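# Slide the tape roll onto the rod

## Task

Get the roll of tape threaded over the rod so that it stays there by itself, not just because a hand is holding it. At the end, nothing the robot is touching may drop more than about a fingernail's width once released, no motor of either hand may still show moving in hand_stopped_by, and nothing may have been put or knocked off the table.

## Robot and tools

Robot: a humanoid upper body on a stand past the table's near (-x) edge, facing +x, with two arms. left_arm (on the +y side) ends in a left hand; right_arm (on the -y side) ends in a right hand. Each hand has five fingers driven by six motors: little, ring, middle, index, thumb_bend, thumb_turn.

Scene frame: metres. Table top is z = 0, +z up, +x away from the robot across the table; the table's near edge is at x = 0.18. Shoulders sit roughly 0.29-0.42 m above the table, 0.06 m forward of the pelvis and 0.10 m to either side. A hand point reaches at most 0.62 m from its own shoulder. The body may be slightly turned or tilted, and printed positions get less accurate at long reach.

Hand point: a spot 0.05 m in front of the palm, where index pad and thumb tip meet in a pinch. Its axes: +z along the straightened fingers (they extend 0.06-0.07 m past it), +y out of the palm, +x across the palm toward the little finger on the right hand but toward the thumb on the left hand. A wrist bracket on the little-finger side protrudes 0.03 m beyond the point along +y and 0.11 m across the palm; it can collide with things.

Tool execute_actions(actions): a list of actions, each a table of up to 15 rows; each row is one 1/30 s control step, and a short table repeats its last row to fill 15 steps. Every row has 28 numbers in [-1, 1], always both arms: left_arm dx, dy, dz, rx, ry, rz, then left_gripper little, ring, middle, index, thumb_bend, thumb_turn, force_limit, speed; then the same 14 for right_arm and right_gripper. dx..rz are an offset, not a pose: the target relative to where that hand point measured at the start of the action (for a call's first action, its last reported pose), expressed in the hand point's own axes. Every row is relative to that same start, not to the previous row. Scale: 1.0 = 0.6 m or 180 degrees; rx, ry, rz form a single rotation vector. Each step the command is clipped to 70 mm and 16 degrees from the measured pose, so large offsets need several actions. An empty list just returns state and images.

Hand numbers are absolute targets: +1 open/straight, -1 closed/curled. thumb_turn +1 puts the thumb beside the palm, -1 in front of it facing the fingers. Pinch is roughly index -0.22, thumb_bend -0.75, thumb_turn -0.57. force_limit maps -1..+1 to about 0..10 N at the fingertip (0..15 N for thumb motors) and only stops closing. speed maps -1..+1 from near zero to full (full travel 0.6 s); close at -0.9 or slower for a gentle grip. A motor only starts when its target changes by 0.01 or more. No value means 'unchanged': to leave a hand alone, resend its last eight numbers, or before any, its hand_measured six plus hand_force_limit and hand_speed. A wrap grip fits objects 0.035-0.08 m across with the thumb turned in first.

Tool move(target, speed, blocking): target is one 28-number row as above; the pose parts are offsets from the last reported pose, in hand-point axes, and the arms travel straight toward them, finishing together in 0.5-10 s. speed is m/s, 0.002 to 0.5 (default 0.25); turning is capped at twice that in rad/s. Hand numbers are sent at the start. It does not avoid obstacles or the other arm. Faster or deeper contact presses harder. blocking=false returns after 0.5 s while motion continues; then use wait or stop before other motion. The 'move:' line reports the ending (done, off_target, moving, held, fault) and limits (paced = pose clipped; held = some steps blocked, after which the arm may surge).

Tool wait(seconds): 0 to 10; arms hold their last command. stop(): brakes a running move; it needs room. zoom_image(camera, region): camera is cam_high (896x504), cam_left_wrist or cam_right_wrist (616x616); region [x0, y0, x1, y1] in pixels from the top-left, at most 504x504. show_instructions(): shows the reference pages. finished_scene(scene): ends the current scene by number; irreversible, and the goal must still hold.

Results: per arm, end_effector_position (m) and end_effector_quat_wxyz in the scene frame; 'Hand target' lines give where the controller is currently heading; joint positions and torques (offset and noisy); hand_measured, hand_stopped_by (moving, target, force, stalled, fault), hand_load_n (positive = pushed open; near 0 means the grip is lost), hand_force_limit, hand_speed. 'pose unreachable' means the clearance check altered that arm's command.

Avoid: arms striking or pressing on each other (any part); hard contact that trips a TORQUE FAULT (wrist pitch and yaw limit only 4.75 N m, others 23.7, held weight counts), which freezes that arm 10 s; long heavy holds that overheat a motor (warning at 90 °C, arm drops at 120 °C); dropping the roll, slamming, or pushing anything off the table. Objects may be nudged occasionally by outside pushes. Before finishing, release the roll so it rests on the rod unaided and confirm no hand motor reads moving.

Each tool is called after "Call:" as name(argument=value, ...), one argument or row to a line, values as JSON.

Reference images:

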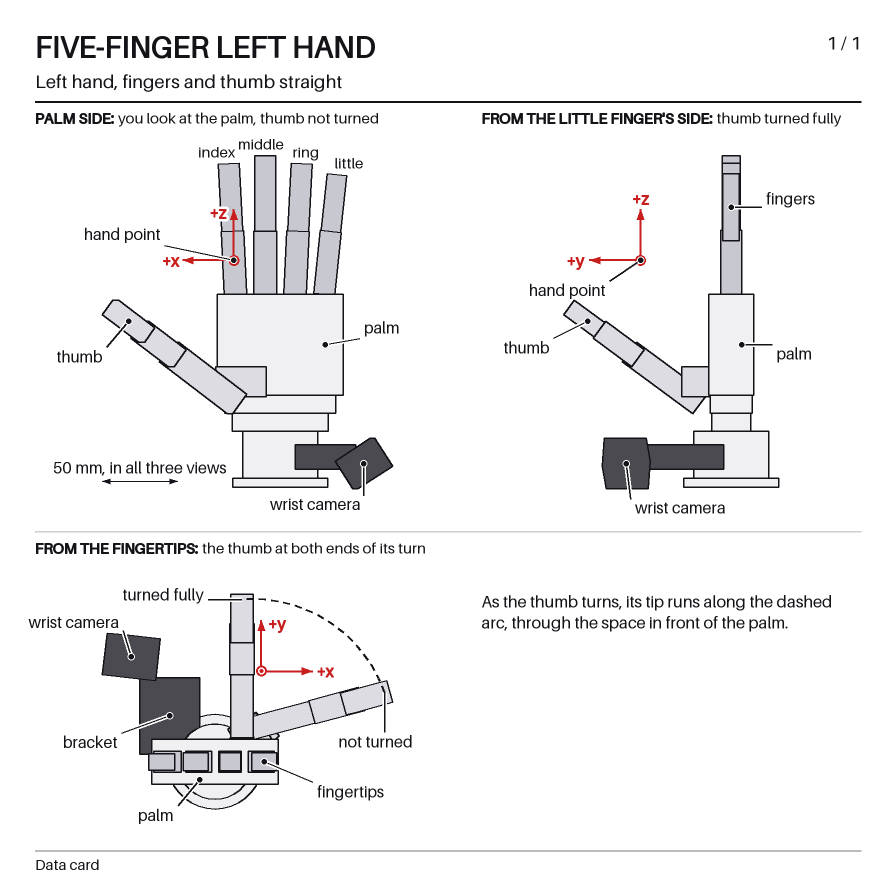

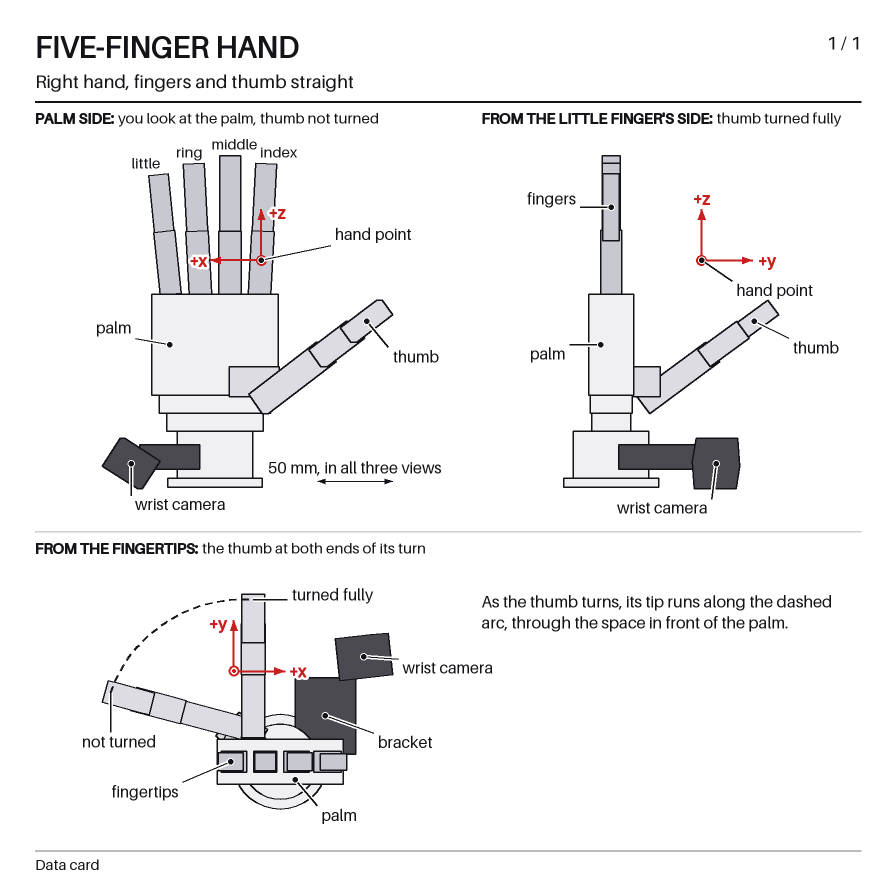

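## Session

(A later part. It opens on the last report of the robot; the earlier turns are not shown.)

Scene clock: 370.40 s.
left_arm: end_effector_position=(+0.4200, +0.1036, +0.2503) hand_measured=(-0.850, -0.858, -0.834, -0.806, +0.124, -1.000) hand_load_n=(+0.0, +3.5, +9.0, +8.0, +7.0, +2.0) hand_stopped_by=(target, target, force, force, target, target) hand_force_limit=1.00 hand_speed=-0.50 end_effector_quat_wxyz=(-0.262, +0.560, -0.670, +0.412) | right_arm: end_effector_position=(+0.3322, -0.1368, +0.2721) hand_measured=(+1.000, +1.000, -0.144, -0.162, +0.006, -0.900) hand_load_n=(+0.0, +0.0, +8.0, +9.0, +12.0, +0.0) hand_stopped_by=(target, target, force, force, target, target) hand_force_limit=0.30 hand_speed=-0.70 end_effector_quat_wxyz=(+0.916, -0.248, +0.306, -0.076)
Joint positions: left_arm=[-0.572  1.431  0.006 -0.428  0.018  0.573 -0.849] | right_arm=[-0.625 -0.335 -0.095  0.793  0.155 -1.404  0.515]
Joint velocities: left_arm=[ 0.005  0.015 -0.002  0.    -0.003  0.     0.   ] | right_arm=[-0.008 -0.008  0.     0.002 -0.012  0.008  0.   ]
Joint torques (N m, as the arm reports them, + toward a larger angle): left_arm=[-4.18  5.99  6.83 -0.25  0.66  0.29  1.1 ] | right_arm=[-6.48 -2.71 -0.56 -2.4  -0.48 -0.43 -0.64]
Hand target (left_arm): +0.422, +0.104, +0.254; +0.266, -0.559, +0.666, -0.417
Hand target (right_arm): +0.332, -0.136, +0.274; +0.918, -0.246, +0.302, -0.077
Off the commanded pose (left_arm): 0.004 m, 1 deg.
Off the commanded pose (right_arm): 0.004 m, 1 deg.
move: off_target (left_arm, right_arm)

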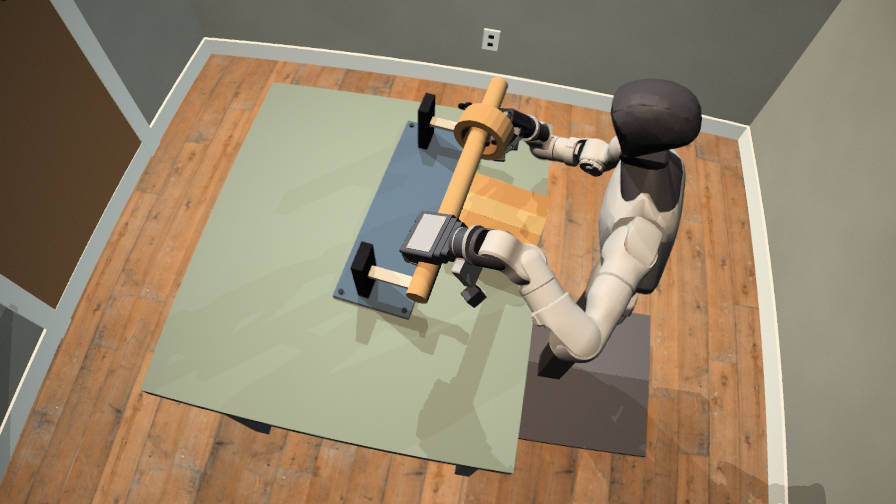

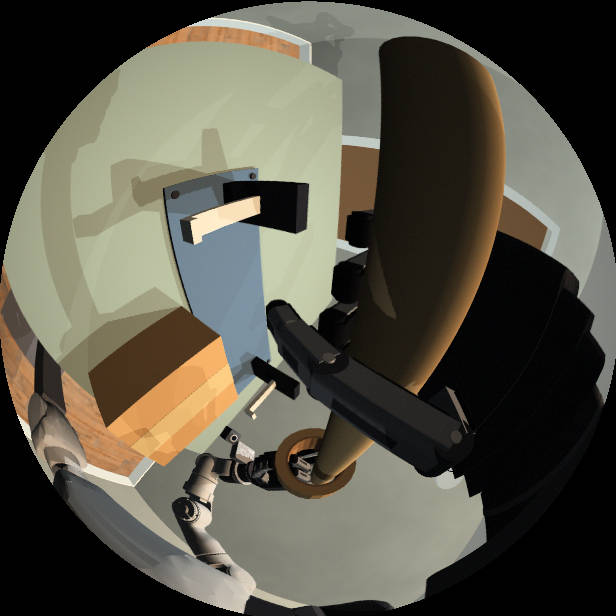

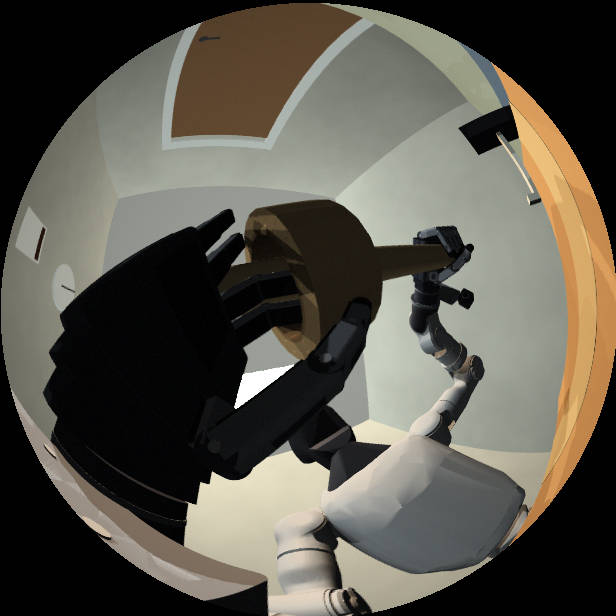

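Call:
move(
  target=[0,0,0,0,0,0,-0.85,-0.86,-0.97,-0.99,0.12,-1,1,-0.5, 0,0,0,0,0,0,1,1,-0.04,-0.06,0.7,-0.9,0.3,-0.5],
)

Call:
move(
  target=[0,0,0,0,0,0,-0.85,-0.86,-0.97,-0.99,0.12,-1,1,-0.5, 0.01,-0.067,-0.035,0,0,0,1,1,-0.04,-0.06,0.7,-0.9,0.3,-0.5],
  speed=0.05,
)

Call:
zoom_image(
  camera="cam_high",
  region=[430, 50, 580, 200],
)

Scene clock: 386.23 s.
left_arm: end_effector_position=(+0.4194, +0.1040, +0.2487) hand_measured=(-0.850, -0.858, -0.834, -0.814, +0.124, -1.000) hand_load_n=(+0.0, +3.0, +9.0, +11.5, +7.0, +2.0) hand_stopped_by=(target, target, force, force, target, target) hand_force_limit=1.00 hand_speed=-0.50 end_effector_quat_wxyz=(-0.261, +0.561, -0.670, +0.410) | right_arm: end_effector_position=(+0.3322, -0.1362, +0.2704) hand_measured=(+1.000, +1.000, -0.040, -0.060, +0.700, -0.900) hand_load_n=(+0.0, +0.0, -0.5, +0.0, +0.0, +0.0) hand_stopped_by=(target, target, target, target, target, target) hand_force_limit=0.30 hand_speed=-0.50 end_effector_quat_wxyz=(+0.915, -0.248, +0.309, -0.075)
Joint positions: left_arm=[-0.57   1.431  0.003 -0.428  0.018  0.574 -0.85 ] | right_arm=[-0.621 -0.333 -0.096  0.794  0.154 -1.403  0.517]
Joint velocities: left_arm=[-0.009 -0.006  0.     0.    -0.015  0.     0.   ] | right_arm=[ 0.006 -0.015  0.012 -0.005  0.014  0.     0.   ]
Joint torques (N m, as the arm reports them, + toward a larger angle): left_arm=[-3.88  6.26  6.05 -0.54  0.72  0.01  0.83] | right_arm=[-7.53 -3.27 -0.55 -1.89  0.45 -0.47 -0.83]
Hand target (left_arm): +0.420, +0.104, +0.250; +0.262, -0.560, +0.670, -0.412
Hand target (right_arm): +0.332, -0.137, +0.272; +0.916, -0.248, +0.306, -0.076
Off the commanded pose (left_arm): 0.002 m, 0 deg.
Off the commanded pose (right_arm): 0.002 m, 0 deg.
move: done

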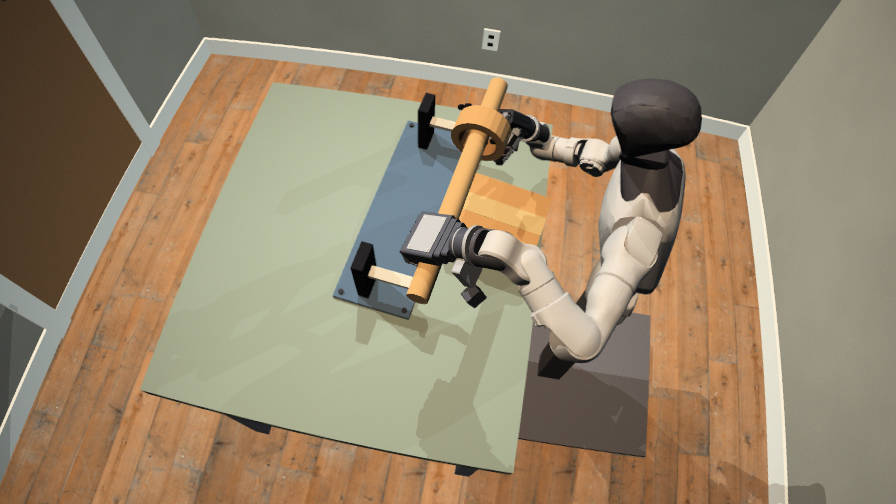

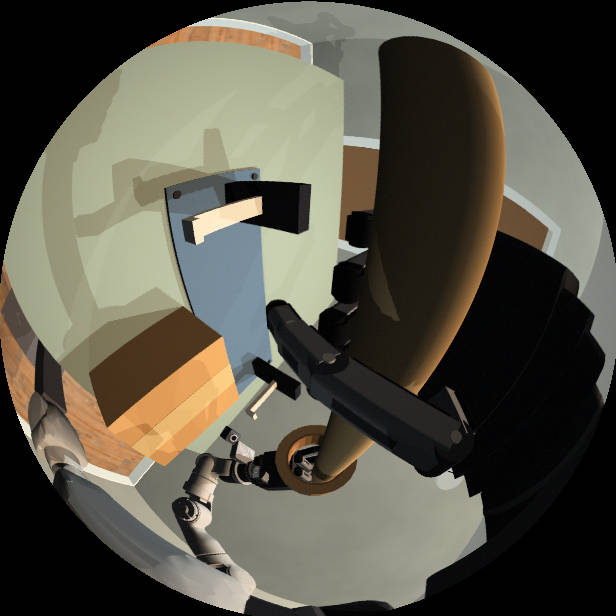

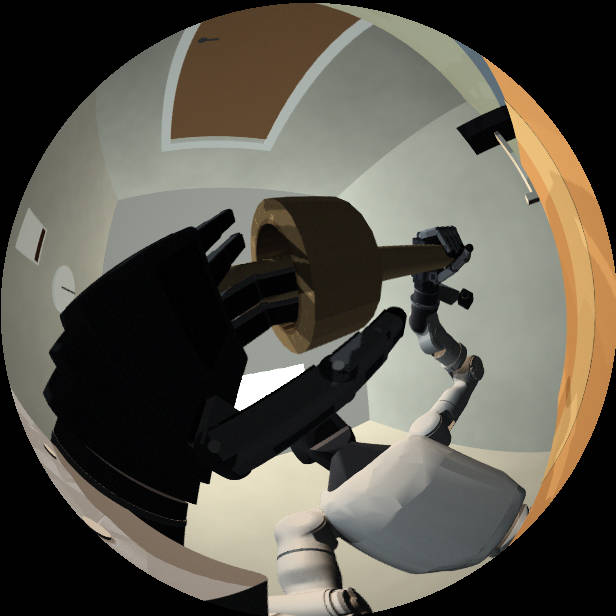

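Scene clock: 387.53 s.
left_arm: end_effector_position=(+0.4189, +0.1036, +0.2472) hand_measured=(-0.850, -0.858, -0.834, -0.814, +0.124, -1.000) hand_load_n=(+0.0, +3.0, +9.0, +11.0, +7.0, +2.0) hand_stopped_by=(target, target, force, force, target, target) hand_force_limit=1.00 hand_speed=-0.50 end_effector_quat_wxyz=(-0.258, +0.562, -0.671, +0.409) | right_arm: end_effector_position=(+0.3245, -0.1795, +0.2715) hand_measured=(+1.000, +1.000, -0.040, -0.060, +0.700, -0.900) hand_load_n=(+0.0, +0.0, -0.5, +0.0, +0.0, +0.0) hand_stopped_by=(target, target, target, target, target, target) hand_force_limit=0.30 hand_speed=-0.50 end_effector_quat_wxyz=(+0.913, -0.249, +0.315, -0.071)
Joint positions: left_arm=[-0.569  1.429  0.001 -0.428  0.017  0.575 -0.85 ] | right_arm=[-0.682 -0.512  0.172  0.973  0.789 -1.511  0.844]
Joint velocities: left_arm=[ 0.    -0.002  0.002 -0.008  0.017  0.003  0.   ] | right_arm=[-0.048  0.032  0.043  0.057  0.279 -0.037  0.263]
Joint torques (N m, as the arm reports them, + toward a larger angle): left_arm=[-3.35  6.41  5.87 -0.25  0.83  0.04  0.78] | right_arm=[-7.33 -5.18 -0.51 -1.84  0.08 -0.52 -0.83]
Hand target (left_arm): +0.419, +0.104, +0.249; +0.261, -0.561, +0.670, -0.410
Hand target (right_arm): +0.325, -0.181, +0.274; +0.915, -0.249, +0.310, -0.074
Off the commanded pose (left_arm): 0.002 m, 0 deg.
Off the commanded pose (right_arm): 0.002 m, 1 deg.
move: done

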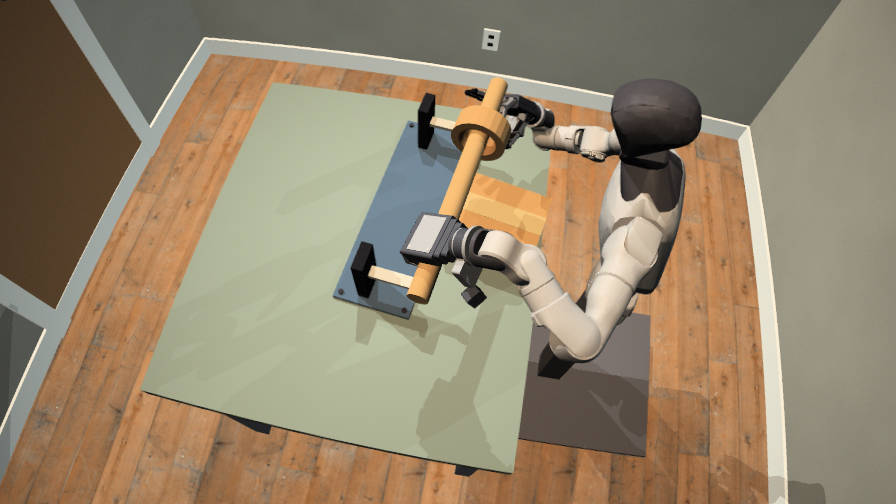

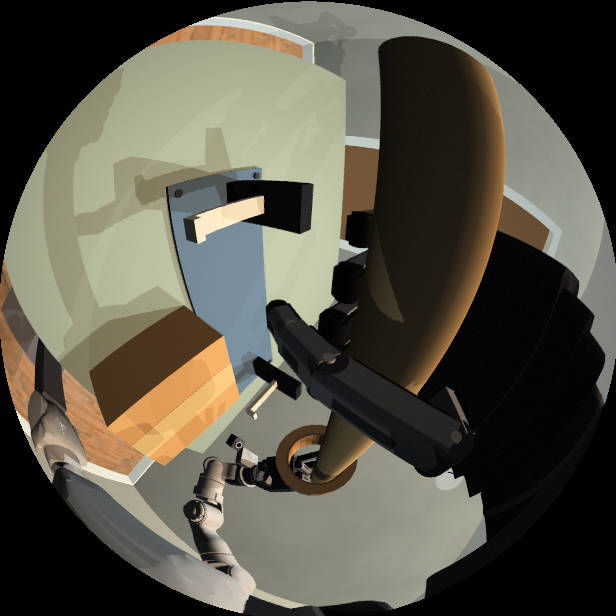

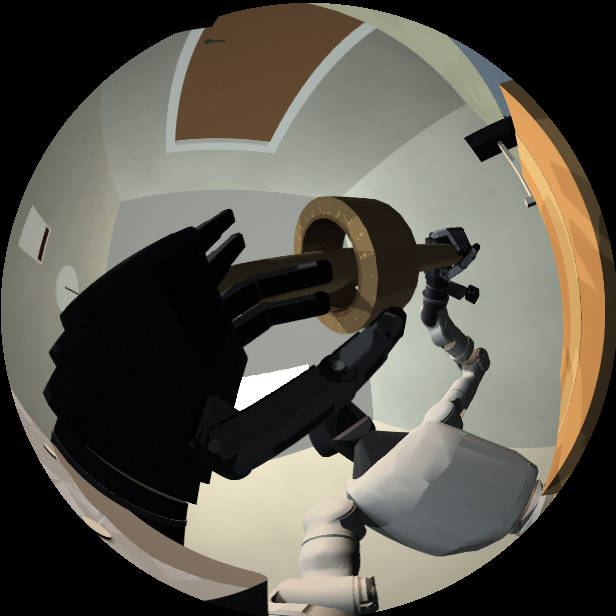

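Region (430, 50, 580, 200) of cam_high's 896x504 image, scaled by 3.360, with more detail than that image has.

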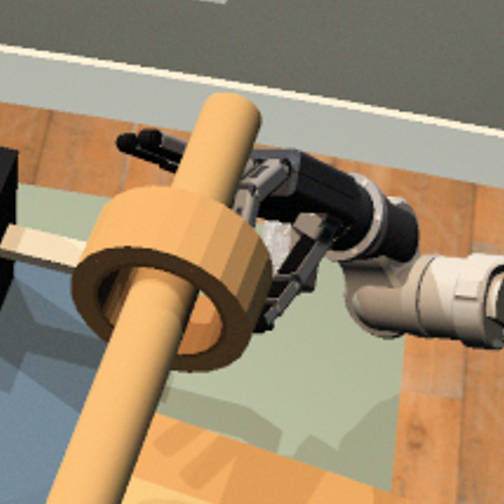

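Call:
move(
  target=[0,0,0,0,0,0,-0.85,-0.86,-0.97,-0.99,0.12,-1,1,-0.5,0,-0.03,-0.13,0,0,0,1,1,-0.04,-0.06,0.7,-0.9,0.3,-0.5],
  speed=0.08,
)

Scene clock: 421.23 s.
left_arm: end_effector_position=(+0.4153, +0.1046, +0.2407) hand_measured=(-0.850, -0.858, -0.834, -0.814, +0.124, -1.000) hand_load_n=(+0.0, +2.5, +9.0, +12.5, +7.0, +2.5) hand_stopped_by=(target, target, force, force, target, target) hand_force_limit=1.00 hand_speed=-0.50 end_effector_quat_wxyz=(-0.255, +0.562, -0.678, +0.399) | right_arm: end_effector_position=(+0.2755, -0.2280, +0.2286) hand_measured=(+1.000, +1.000, -0.040, -0.060, +0.700, -0.900) hand_load_n=(+0.0, +0.0, +0.0, +0.0, +0.0, +0.0) hand_stopped_by=(target, target, target, target, target, target) hand_force_limit=0.30 hand_speed=-0.50 end_effector_quat_wxyz=(+0.897, -0.242, +0.360, -0.086)
Joint positions: left_arm=[-0.559  1.428 -0.006 -0.432  0.025  0.569 -0.862] | right_arm=[-0.503 -0.545  0.034  0.936  1.473 -1.475  1.598]
Joint velocities: left_arm=[-0.011 -0.009  0.     0.005  0.017  0.     0.   ] | right_arm=[0.002 0.    0.    0.005 0.    0.    0.   ]
Joint torques (N m, as the arm reports them, + toward a larger angle): left_arm=[-4.63  5.29  7.45 -0.33  0.18  0.3   1.15] | right_arm=[-5.   -5.87 -0.28 -1.54 -0.32 -0.15 -0.44]
Hand target (left_arm): +0.419, +0.104, +0.247; +0.258, -0.562, +0.671, -0.409
Hand target (right_arm): +0.275, -0.228, +0.230; +0.898, -0.242, +0.358, -0.085
Off the commanded pose (left_arm): 0.007 m, 1 deg.
Off the commanded pose (right_arm): 0.002 m, 6 deg.
joint sent to its limit (right arm) — the command would take joint 7 (wrist yaw) past its upper limit, so that joint was sent only as far as its limit.
move: off_target (left_arm, right_arm)

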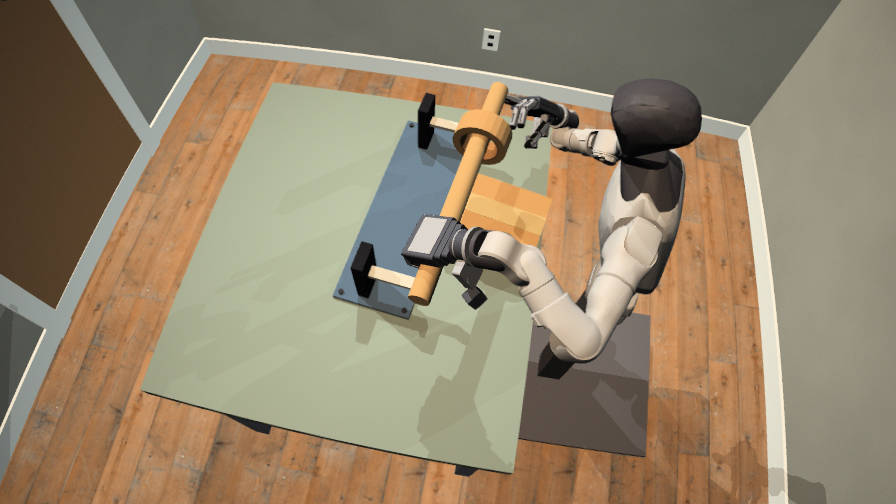

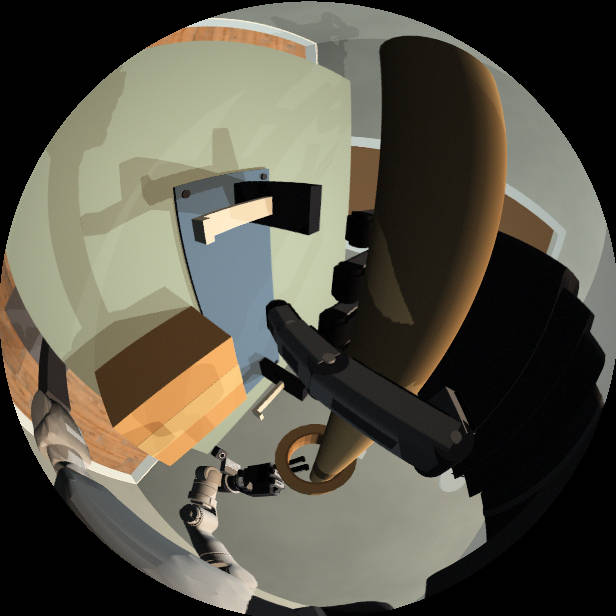

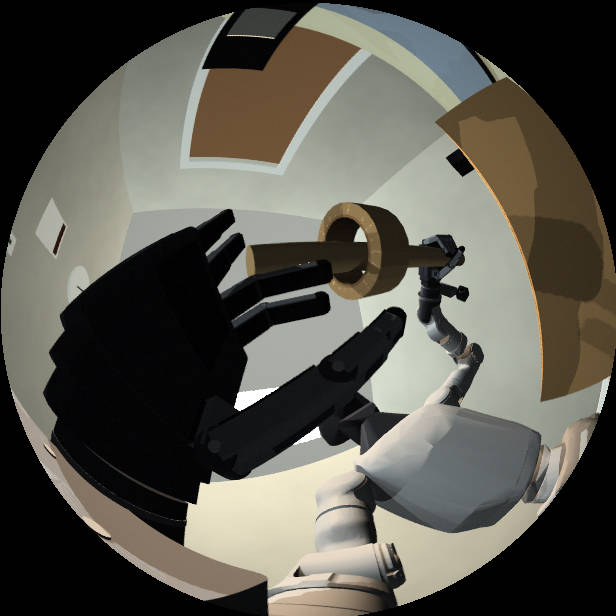

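Call:
move(
  target=[0.097,0.008,0.19,0.002,-0.014,-0.009,-0.85,-0.86,-0.97,-0.99,0.12,-1,1,-0.5,-0.05,-0.04,-0.07,0,0.06,0.04,0,0,-0.04,-0.06,0.7,-0.9,0.3,0.5],
  speed=0.1,
)

Scene clock: 432.37 s.
left_arm: end_effector_position=(+0.4843, +0.0203, +0.1725) hand_measured=(-0.850, -0.858, -0.834, -0.814, +0.124, -1.000) hand_load_n=(+0.0, +2.0, +9.0, +13.5, +7.0, +3.0) hand_stopped_by=(target, target, force, force, target, target) hand_force_limit=1.00 hand_speed=-0.50 end_effector_quat_wxyz=(-0.263, +0.580, -0.671, +0.379) | right_arm: end_effector_position=(+0.2269, -0.2591, +0.2316) hand_measured=(+0.000, +0.000, -0.040, -0.060, +0.700, -0.900) hand_load_n=(+0.0, +0.0, +0.0, +0.0, +0.0, +0.0) hand_stopped_by=(target, target, target, target, target, target) hand_force_limit=0.30 hand_speed=0.50 end_effector_quat_wxyz=(+0.861, -0.202, +0.463, -0.064)
Joint positions: left_arm=[-1.118  0.88  -0.659 -0.019  0.416  0.741 -0.808] | right_arm=[-0.014 -0.829  0.159  0.554  1.208 -1.396  0.943]
Joint velocities: left_arm=[ 0.023 -0.005  0.005 -0.002 -0.008 -0.009  0.   ] | right_arm=[ 0.005 -0.005  0.    -0.003  0.003  0.    -0.002]
Joint torques (N m, as the arm reports them, + toward a larger angle): left_arm=[-7.75  4.23  7.16 -1.8   1.27  0.09  1.2 ] | right_arm=[-3.09 -6.44 -1.41 -0.78 -0.28 -0.39 -0.6 ]
Hand target (left_arm): +0.488, +0.017, +0.182; +0.267, -0.576, +0.666, -0.392
Hand target (right_arm): +0.227, -0.258, +0.231; +0.860, -0.204, +0.464, -0.062
Off the commanded pose (left_arm): 0.009 m, 2 deg.
Off the commanded pose (right_arm): 0.005 m, 2 deg.
move: off_target (left_arm, right_arm)

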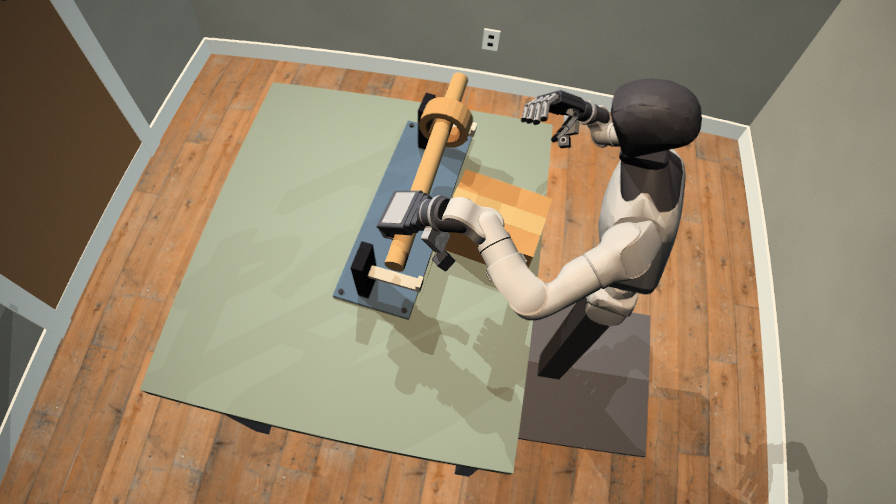

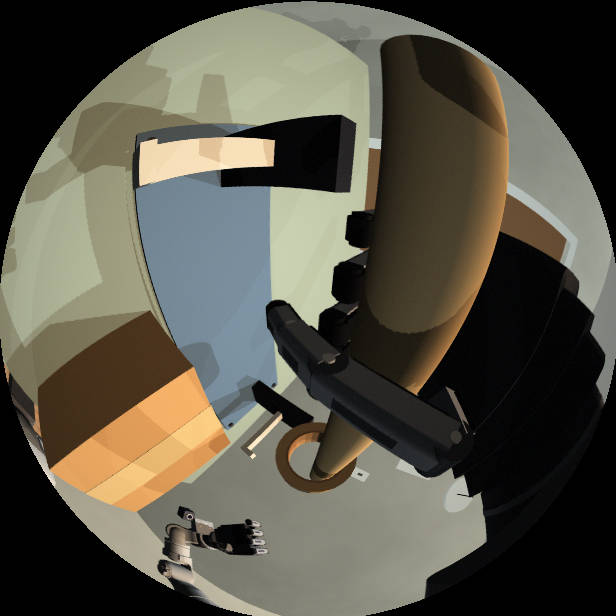

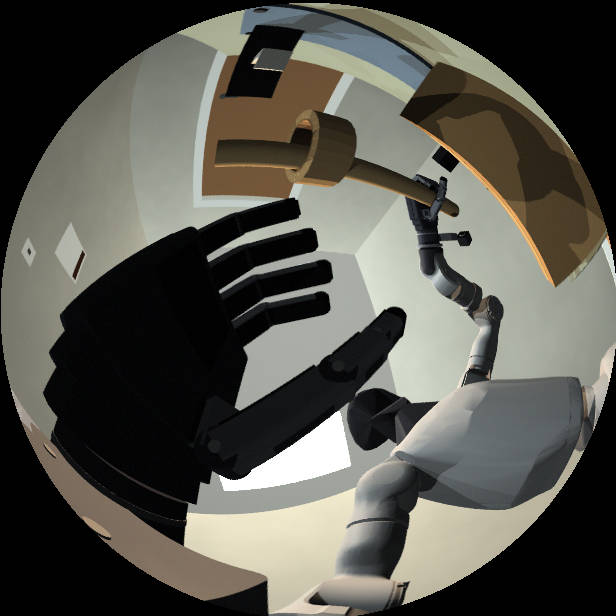

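Call:
move(
  target=[-0.017,0.075,0.064,0.012,0,0,-0.85,-0.86,-0.97,-0.99,0.12,-1,1,-0.5,0,0,0,0,0,0,0,0,-0.04,-0.06,0.7,-0.9,0.3,0.5],
  speed=0.06,
)

Call:
zoom_image(
  camera="cam_high",
  region=[320,70,560,330],
)

Scene clock: 449.90 s.
left_arm: end_effector_position=(+0.4870, +0.0295, +0.1040) hand_measured=(-0.850, -0.858, -0.834, -0.814, +0.124, -1.000) hand_load_n=(+0.0, +2.0, +9.0, +13.5, +7.0, +3.0) hand_stopped_by=(target, target, force, force, target, target) hand_force_limit=1.00 hand_speed=-0.50 end_effector_quat_wxyz=(-0.273, +0.579, -0.670, +0.377) | right_arm: end_effector_position=(+0.2270, -0.2591, +0.2316) hand_measured=(+0.000, +0.000, -0.040, -0.060, +0.700, -0.900) hand_load_n=(+0.0, +0.0, +0.0, +0.0, +0.0, +0.0) hand_stopped_by=(target, target, target, target, target, target) hand_force_limit=0.30 hand_speed=0.50 end_effector_quat_wxyz=(+0.861, -0.202, +0.463, -0.064)
Joint positions: left_arm=[-0.955  0.786 -0.687  0.119  0.437  0.626 -0.567] | right_arm=[-0.014 -0.829  0.159  0.554  1.208 -1.396  0.942]
Joint velocities: left_arm=[-0.006  0.003 -0.006 -0.006  0.012 -0.005  0.   ] | right_arm=[-0.008  0.006  0.     0.011 -0.025  0.     0.   ]
Joint torques (N m, as the arm reports them, + toward a larger angle): left_arm=[-7.02  4.08  6.81 -2.5   0.77 -0.18  1.22] | right_arm=[-2.54 -5.79 -0.82 -1.16  0.04 -0.4  -0.45]
Hand target (left_arm): +0.491, +0.024, +0.113; +0.275, -0.574, +0.665, -0.391
Hand target (right_arm): +0.227, -0.259, +0.232; +0.861, -0.202, +0.463, -0.064
Off the commanded pose (left_arm): 0.011 m, 2 deg.
Off the commanded pose (right_arm): 0.000 m, 0 deg.
move: off_target (left_arm)

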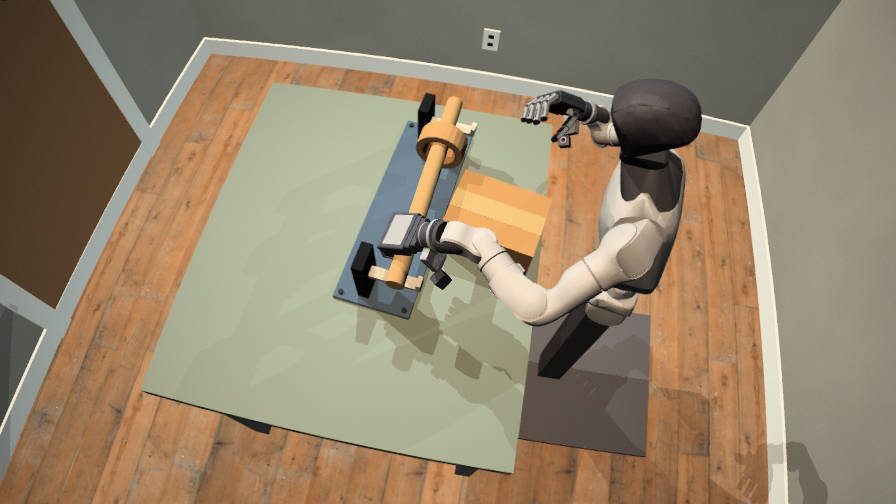

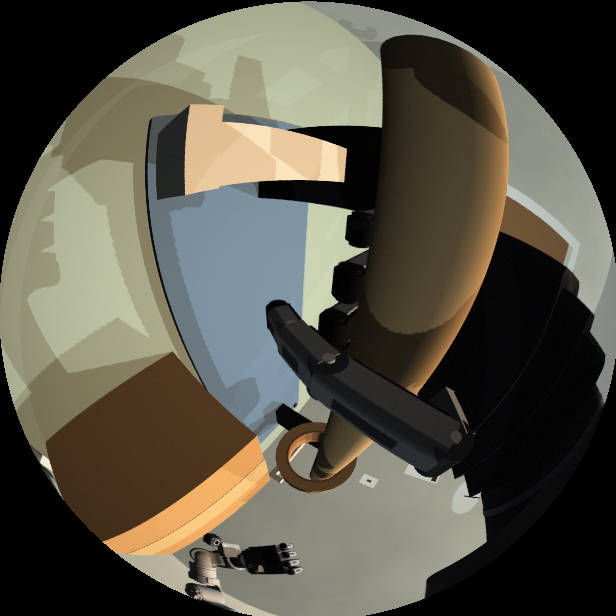

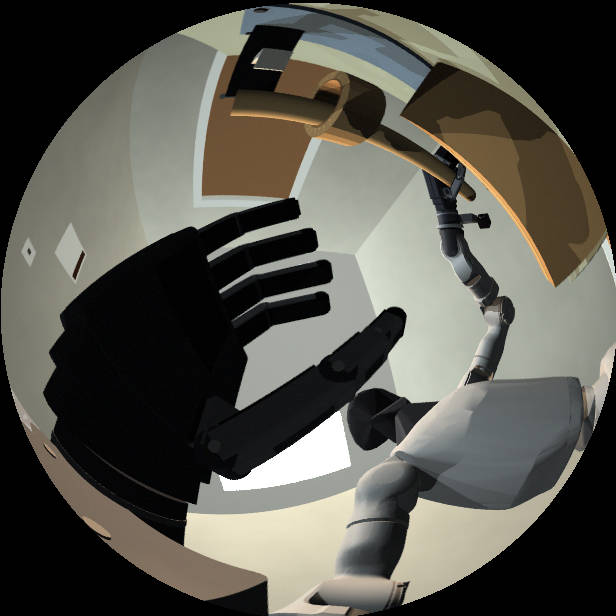

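Region (320, 70, 560, 330) of cam_high's 896x504 image, scaled by 1.938, with more detail than that image has; it fills the left 465 columns of this view, and the rest is white.

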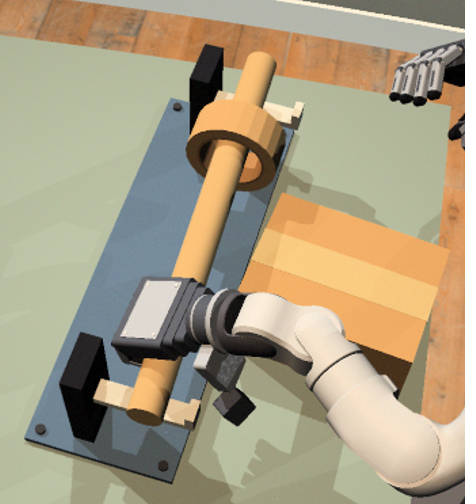

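Call:
move(
  target=[0.015,0.03,0.032,0.008,0,0,-0.85,-0.86,-0.97,-0.99,0.12,-1,1,-0.5,0,0,0,0,0,0,0,0,-0.04,-0.06,0.7,-0.9,0.3,0.5],
  speed=0.03,
)

Call:
zoom_image(
  camera="cam_high",
  region=[320,70,560,330],
)

Scene clock: 460.03 s.
left_arm: end_effector_position=(+0.4869, +0.0232, +0.0720) hand_measured=(-0.850, -0.858, -0.834, -0.814, +0.124, -1.000) hand_load_n=(+0.0, +2.0, +9.0, +13.5, +7.0, +3.0) hand_stopped_by=(target, target, force, force, target, target) hand_force_limit=1.00 hand_speed=-0.50 end_effector_quat_wxyz=(-0.280, +0.579, -0.669, +0.373) | right_arm: end_effector_position=(+0.2270, -0.2591, +0.2316) hand_measured=(+0.000, +0.000, -0.040, -0.060, +0.700, -0.900) hand_load_n=(+0.0, +0.0, +0.0, +0.0, +0.0, +0.0) hand_stopped_by=(target, target, target, target, target, target) hand_force_limit=0.30 hand_speed=0.50 end_effector_quat_wxyz=(+0.861, -0.202, +0.463, -0.064)
Joint positions: left_arm=[-0.929  0.691 -0.726  0.23   0.468  0.604 -0.467] | right_arm=[-0.014 -0.829  0.159  0.554  1.208 -1.396  0.942]
Joint velocities: left_arm=[ 0.    -0.006  0.005  0.006 -0.008  0.     0.001] | right_arm=[-0.025 -0.003 -0.009 -0.005  0.006  0.     0.   ]
Joint torques (N m, as the arm reports them, + toward a larger angle): left_arm=[-7.21  3.57  6.27 -3.03  0.8  -0.29  1.22] | right_arm=[-2.31 -6.38 -1.6  -1.08 -0.03 -0.45 -0.35]
Hand target (left_arm): +0.491, +0.018, +0.079; +0.280, -0.575, +0.665, -0.386
Hand target (right_arm): +0.227, -0.259, +0.232; +0.861, -0.202, +0.463, -0.064
Off the commanded pose (left_arm): 0.009 m, 2 deg.
Off the commanded pose (right_arm): 0.000 m, 0 deg.
move: off_target (left_arm)

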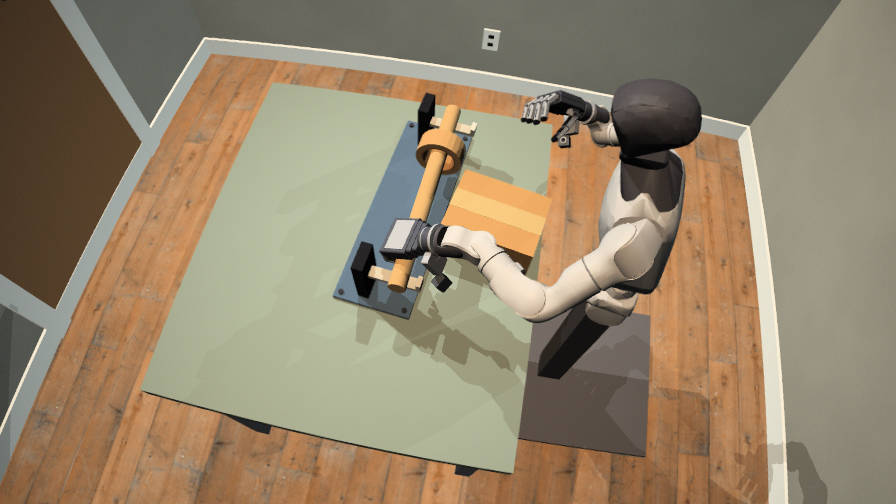

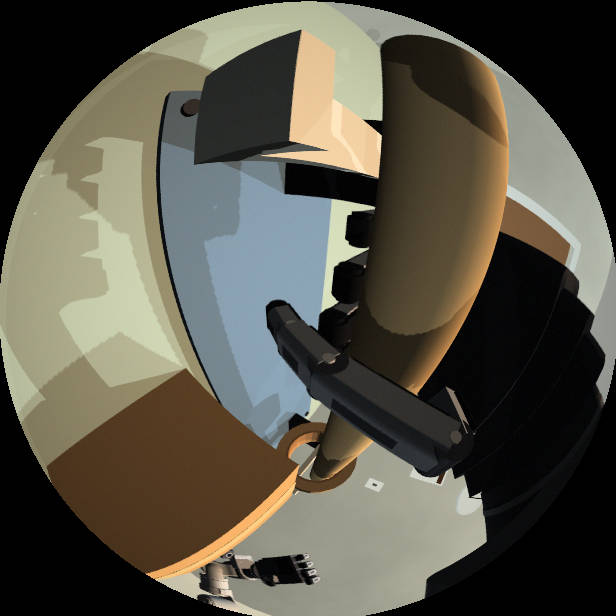

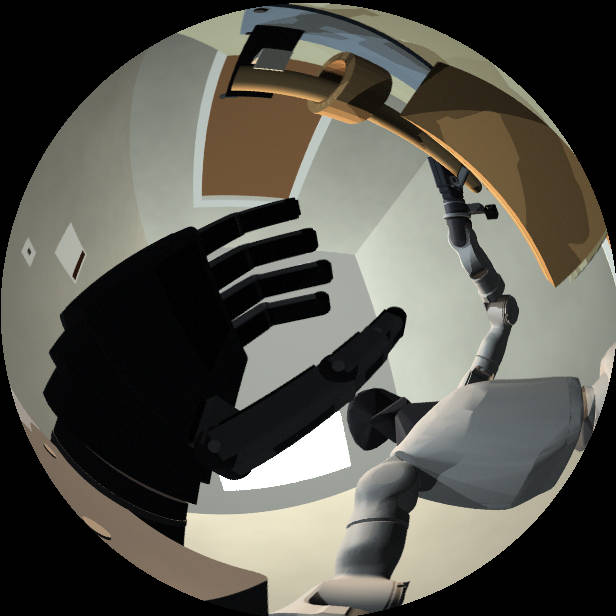

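Region (320, 70, 560, 330) of cam_high's 896x504 image, scaled by 1.938, with more detail than that image has; it fills the left 465 columns of this view, and the rest is white.

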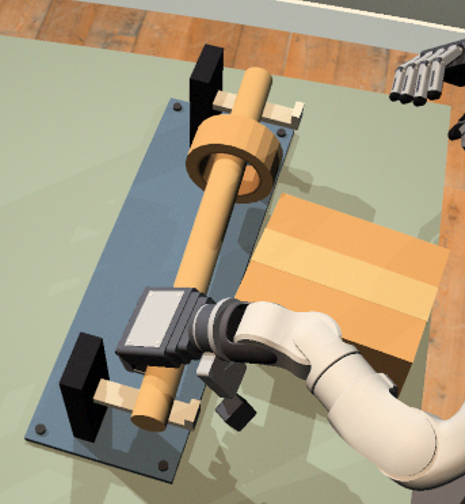

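Near overhang is smallish; drift +y is welcome.

Call:
move(
  target=[-0.003,0.007,0.01,0.004,0,0,-0.85,-0.86,-0.97,-0.99,0.12,-1,1,-0.5,0,0,0,0,0,0,0,0,-0.04,-0.06,0.7,-0.9,0.3,0.5],
  speed=0.015,
)

Scene clock: 468.93 s.
left_arm: end_effector_position=(+0.4885, +0.0256, +0.0633) hand_measured=(-0.850, -0.858, -0.834, -0.814, +0.124, -1.000) hand_load_n=(+0.0, +2.0, +8.5, +11.5, +7.5, +2.5) hand_stopped_by=(target, target, force, force, target, target) hand_force_limit=1.00 hand_speed=-0.50 end_effector_quat_wxyz=(-0.284, +0.577, -0.669, +0.373) | right_arm: end_effector_position=(+0.2270, -0.2591, +0.2316) hand_measured=(+0.000, +0.000, -0.040, -0.060, +0.700, -0.900) hand_load_n=(+0.0, +0.0, +0.0, +0.0, +0.0, +0.0) hand_stopped_by=(target, target, target, target, target, target) hand_force_limit=0.30 hand_speed=0.50 end_effector_quat_wxyz=(+0.861, -0.202, +0.463, -0.064)
Joint positions: left_arm=[-0.919  0.675 -0.731  0.275  0.469  0.575 -0.427] | right_arm=[-0.014 -0.829  0.159  0.554  1.208 -1.396  0.942]
Joint velocities: left_arm=[ 0.011  0.005  0.003  0.005  0.008 -0.002  0.002] | right_arm=[ 0.003 -0.009 -0.003  0.    -0.008  0.     0.   ]
Joint torques (N m, as the arm reports them, + toward a larger angle): left_arm=[-6.48  3.87  5.64 -2.25  0.43 -0.2   1.11] | right_arm=[-2.3  -6.5  -1.31 -1.29 -0.36 -0.48 -0.39]
Hand target (left_arm): +0.490, +0.024, +0.065; +0.283, -0.577, +0.667, -0.377
Hand target (right_arm): +0.227, -0.259, +0.232; +0.861, -0.202, +0.463, -0.064
Off the commanded pose (left_arm): 0.003 m, 1 deg.
Off the commanded pose (right_arm): 0.000 m, 0 deg.
move: done

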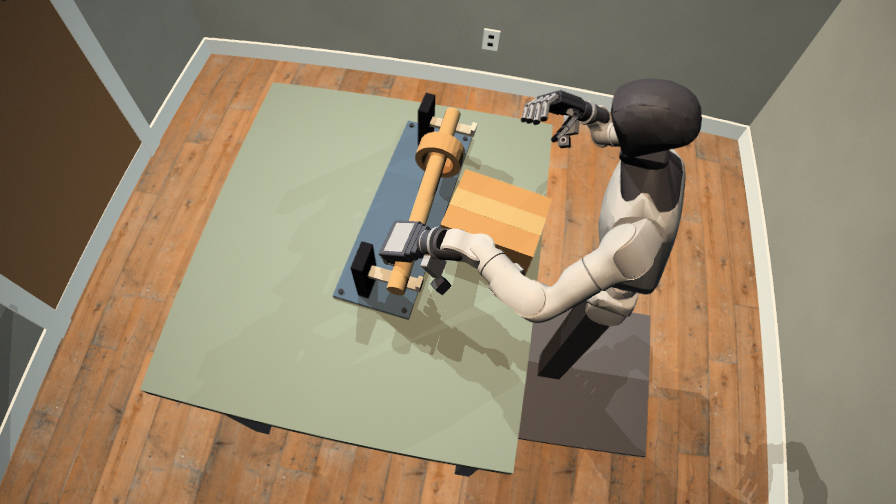

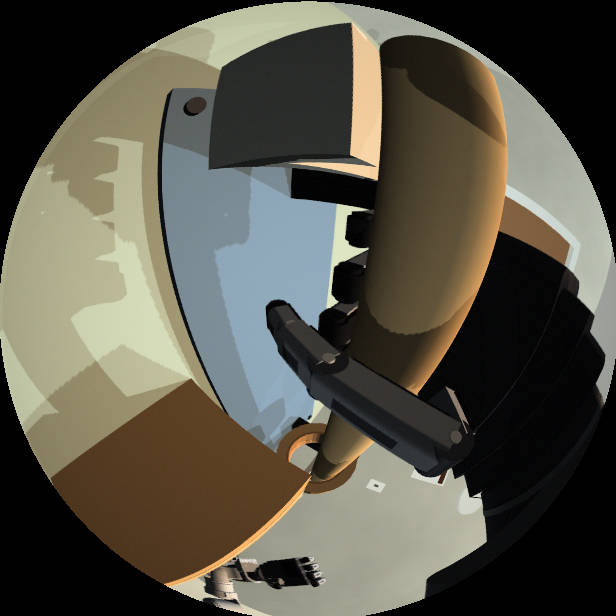

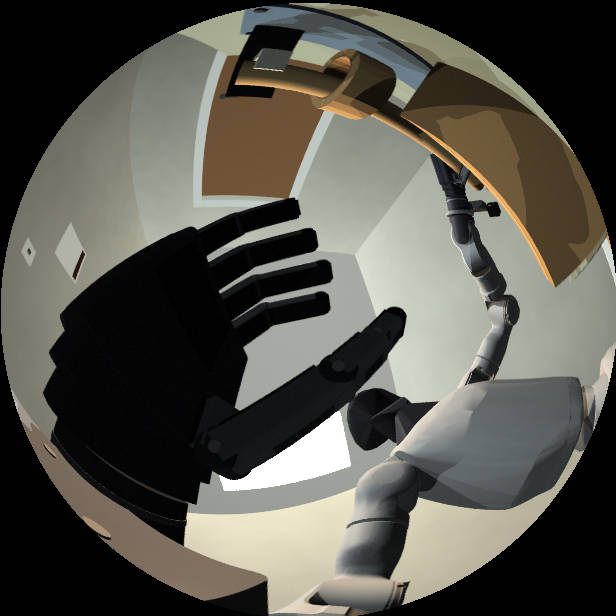

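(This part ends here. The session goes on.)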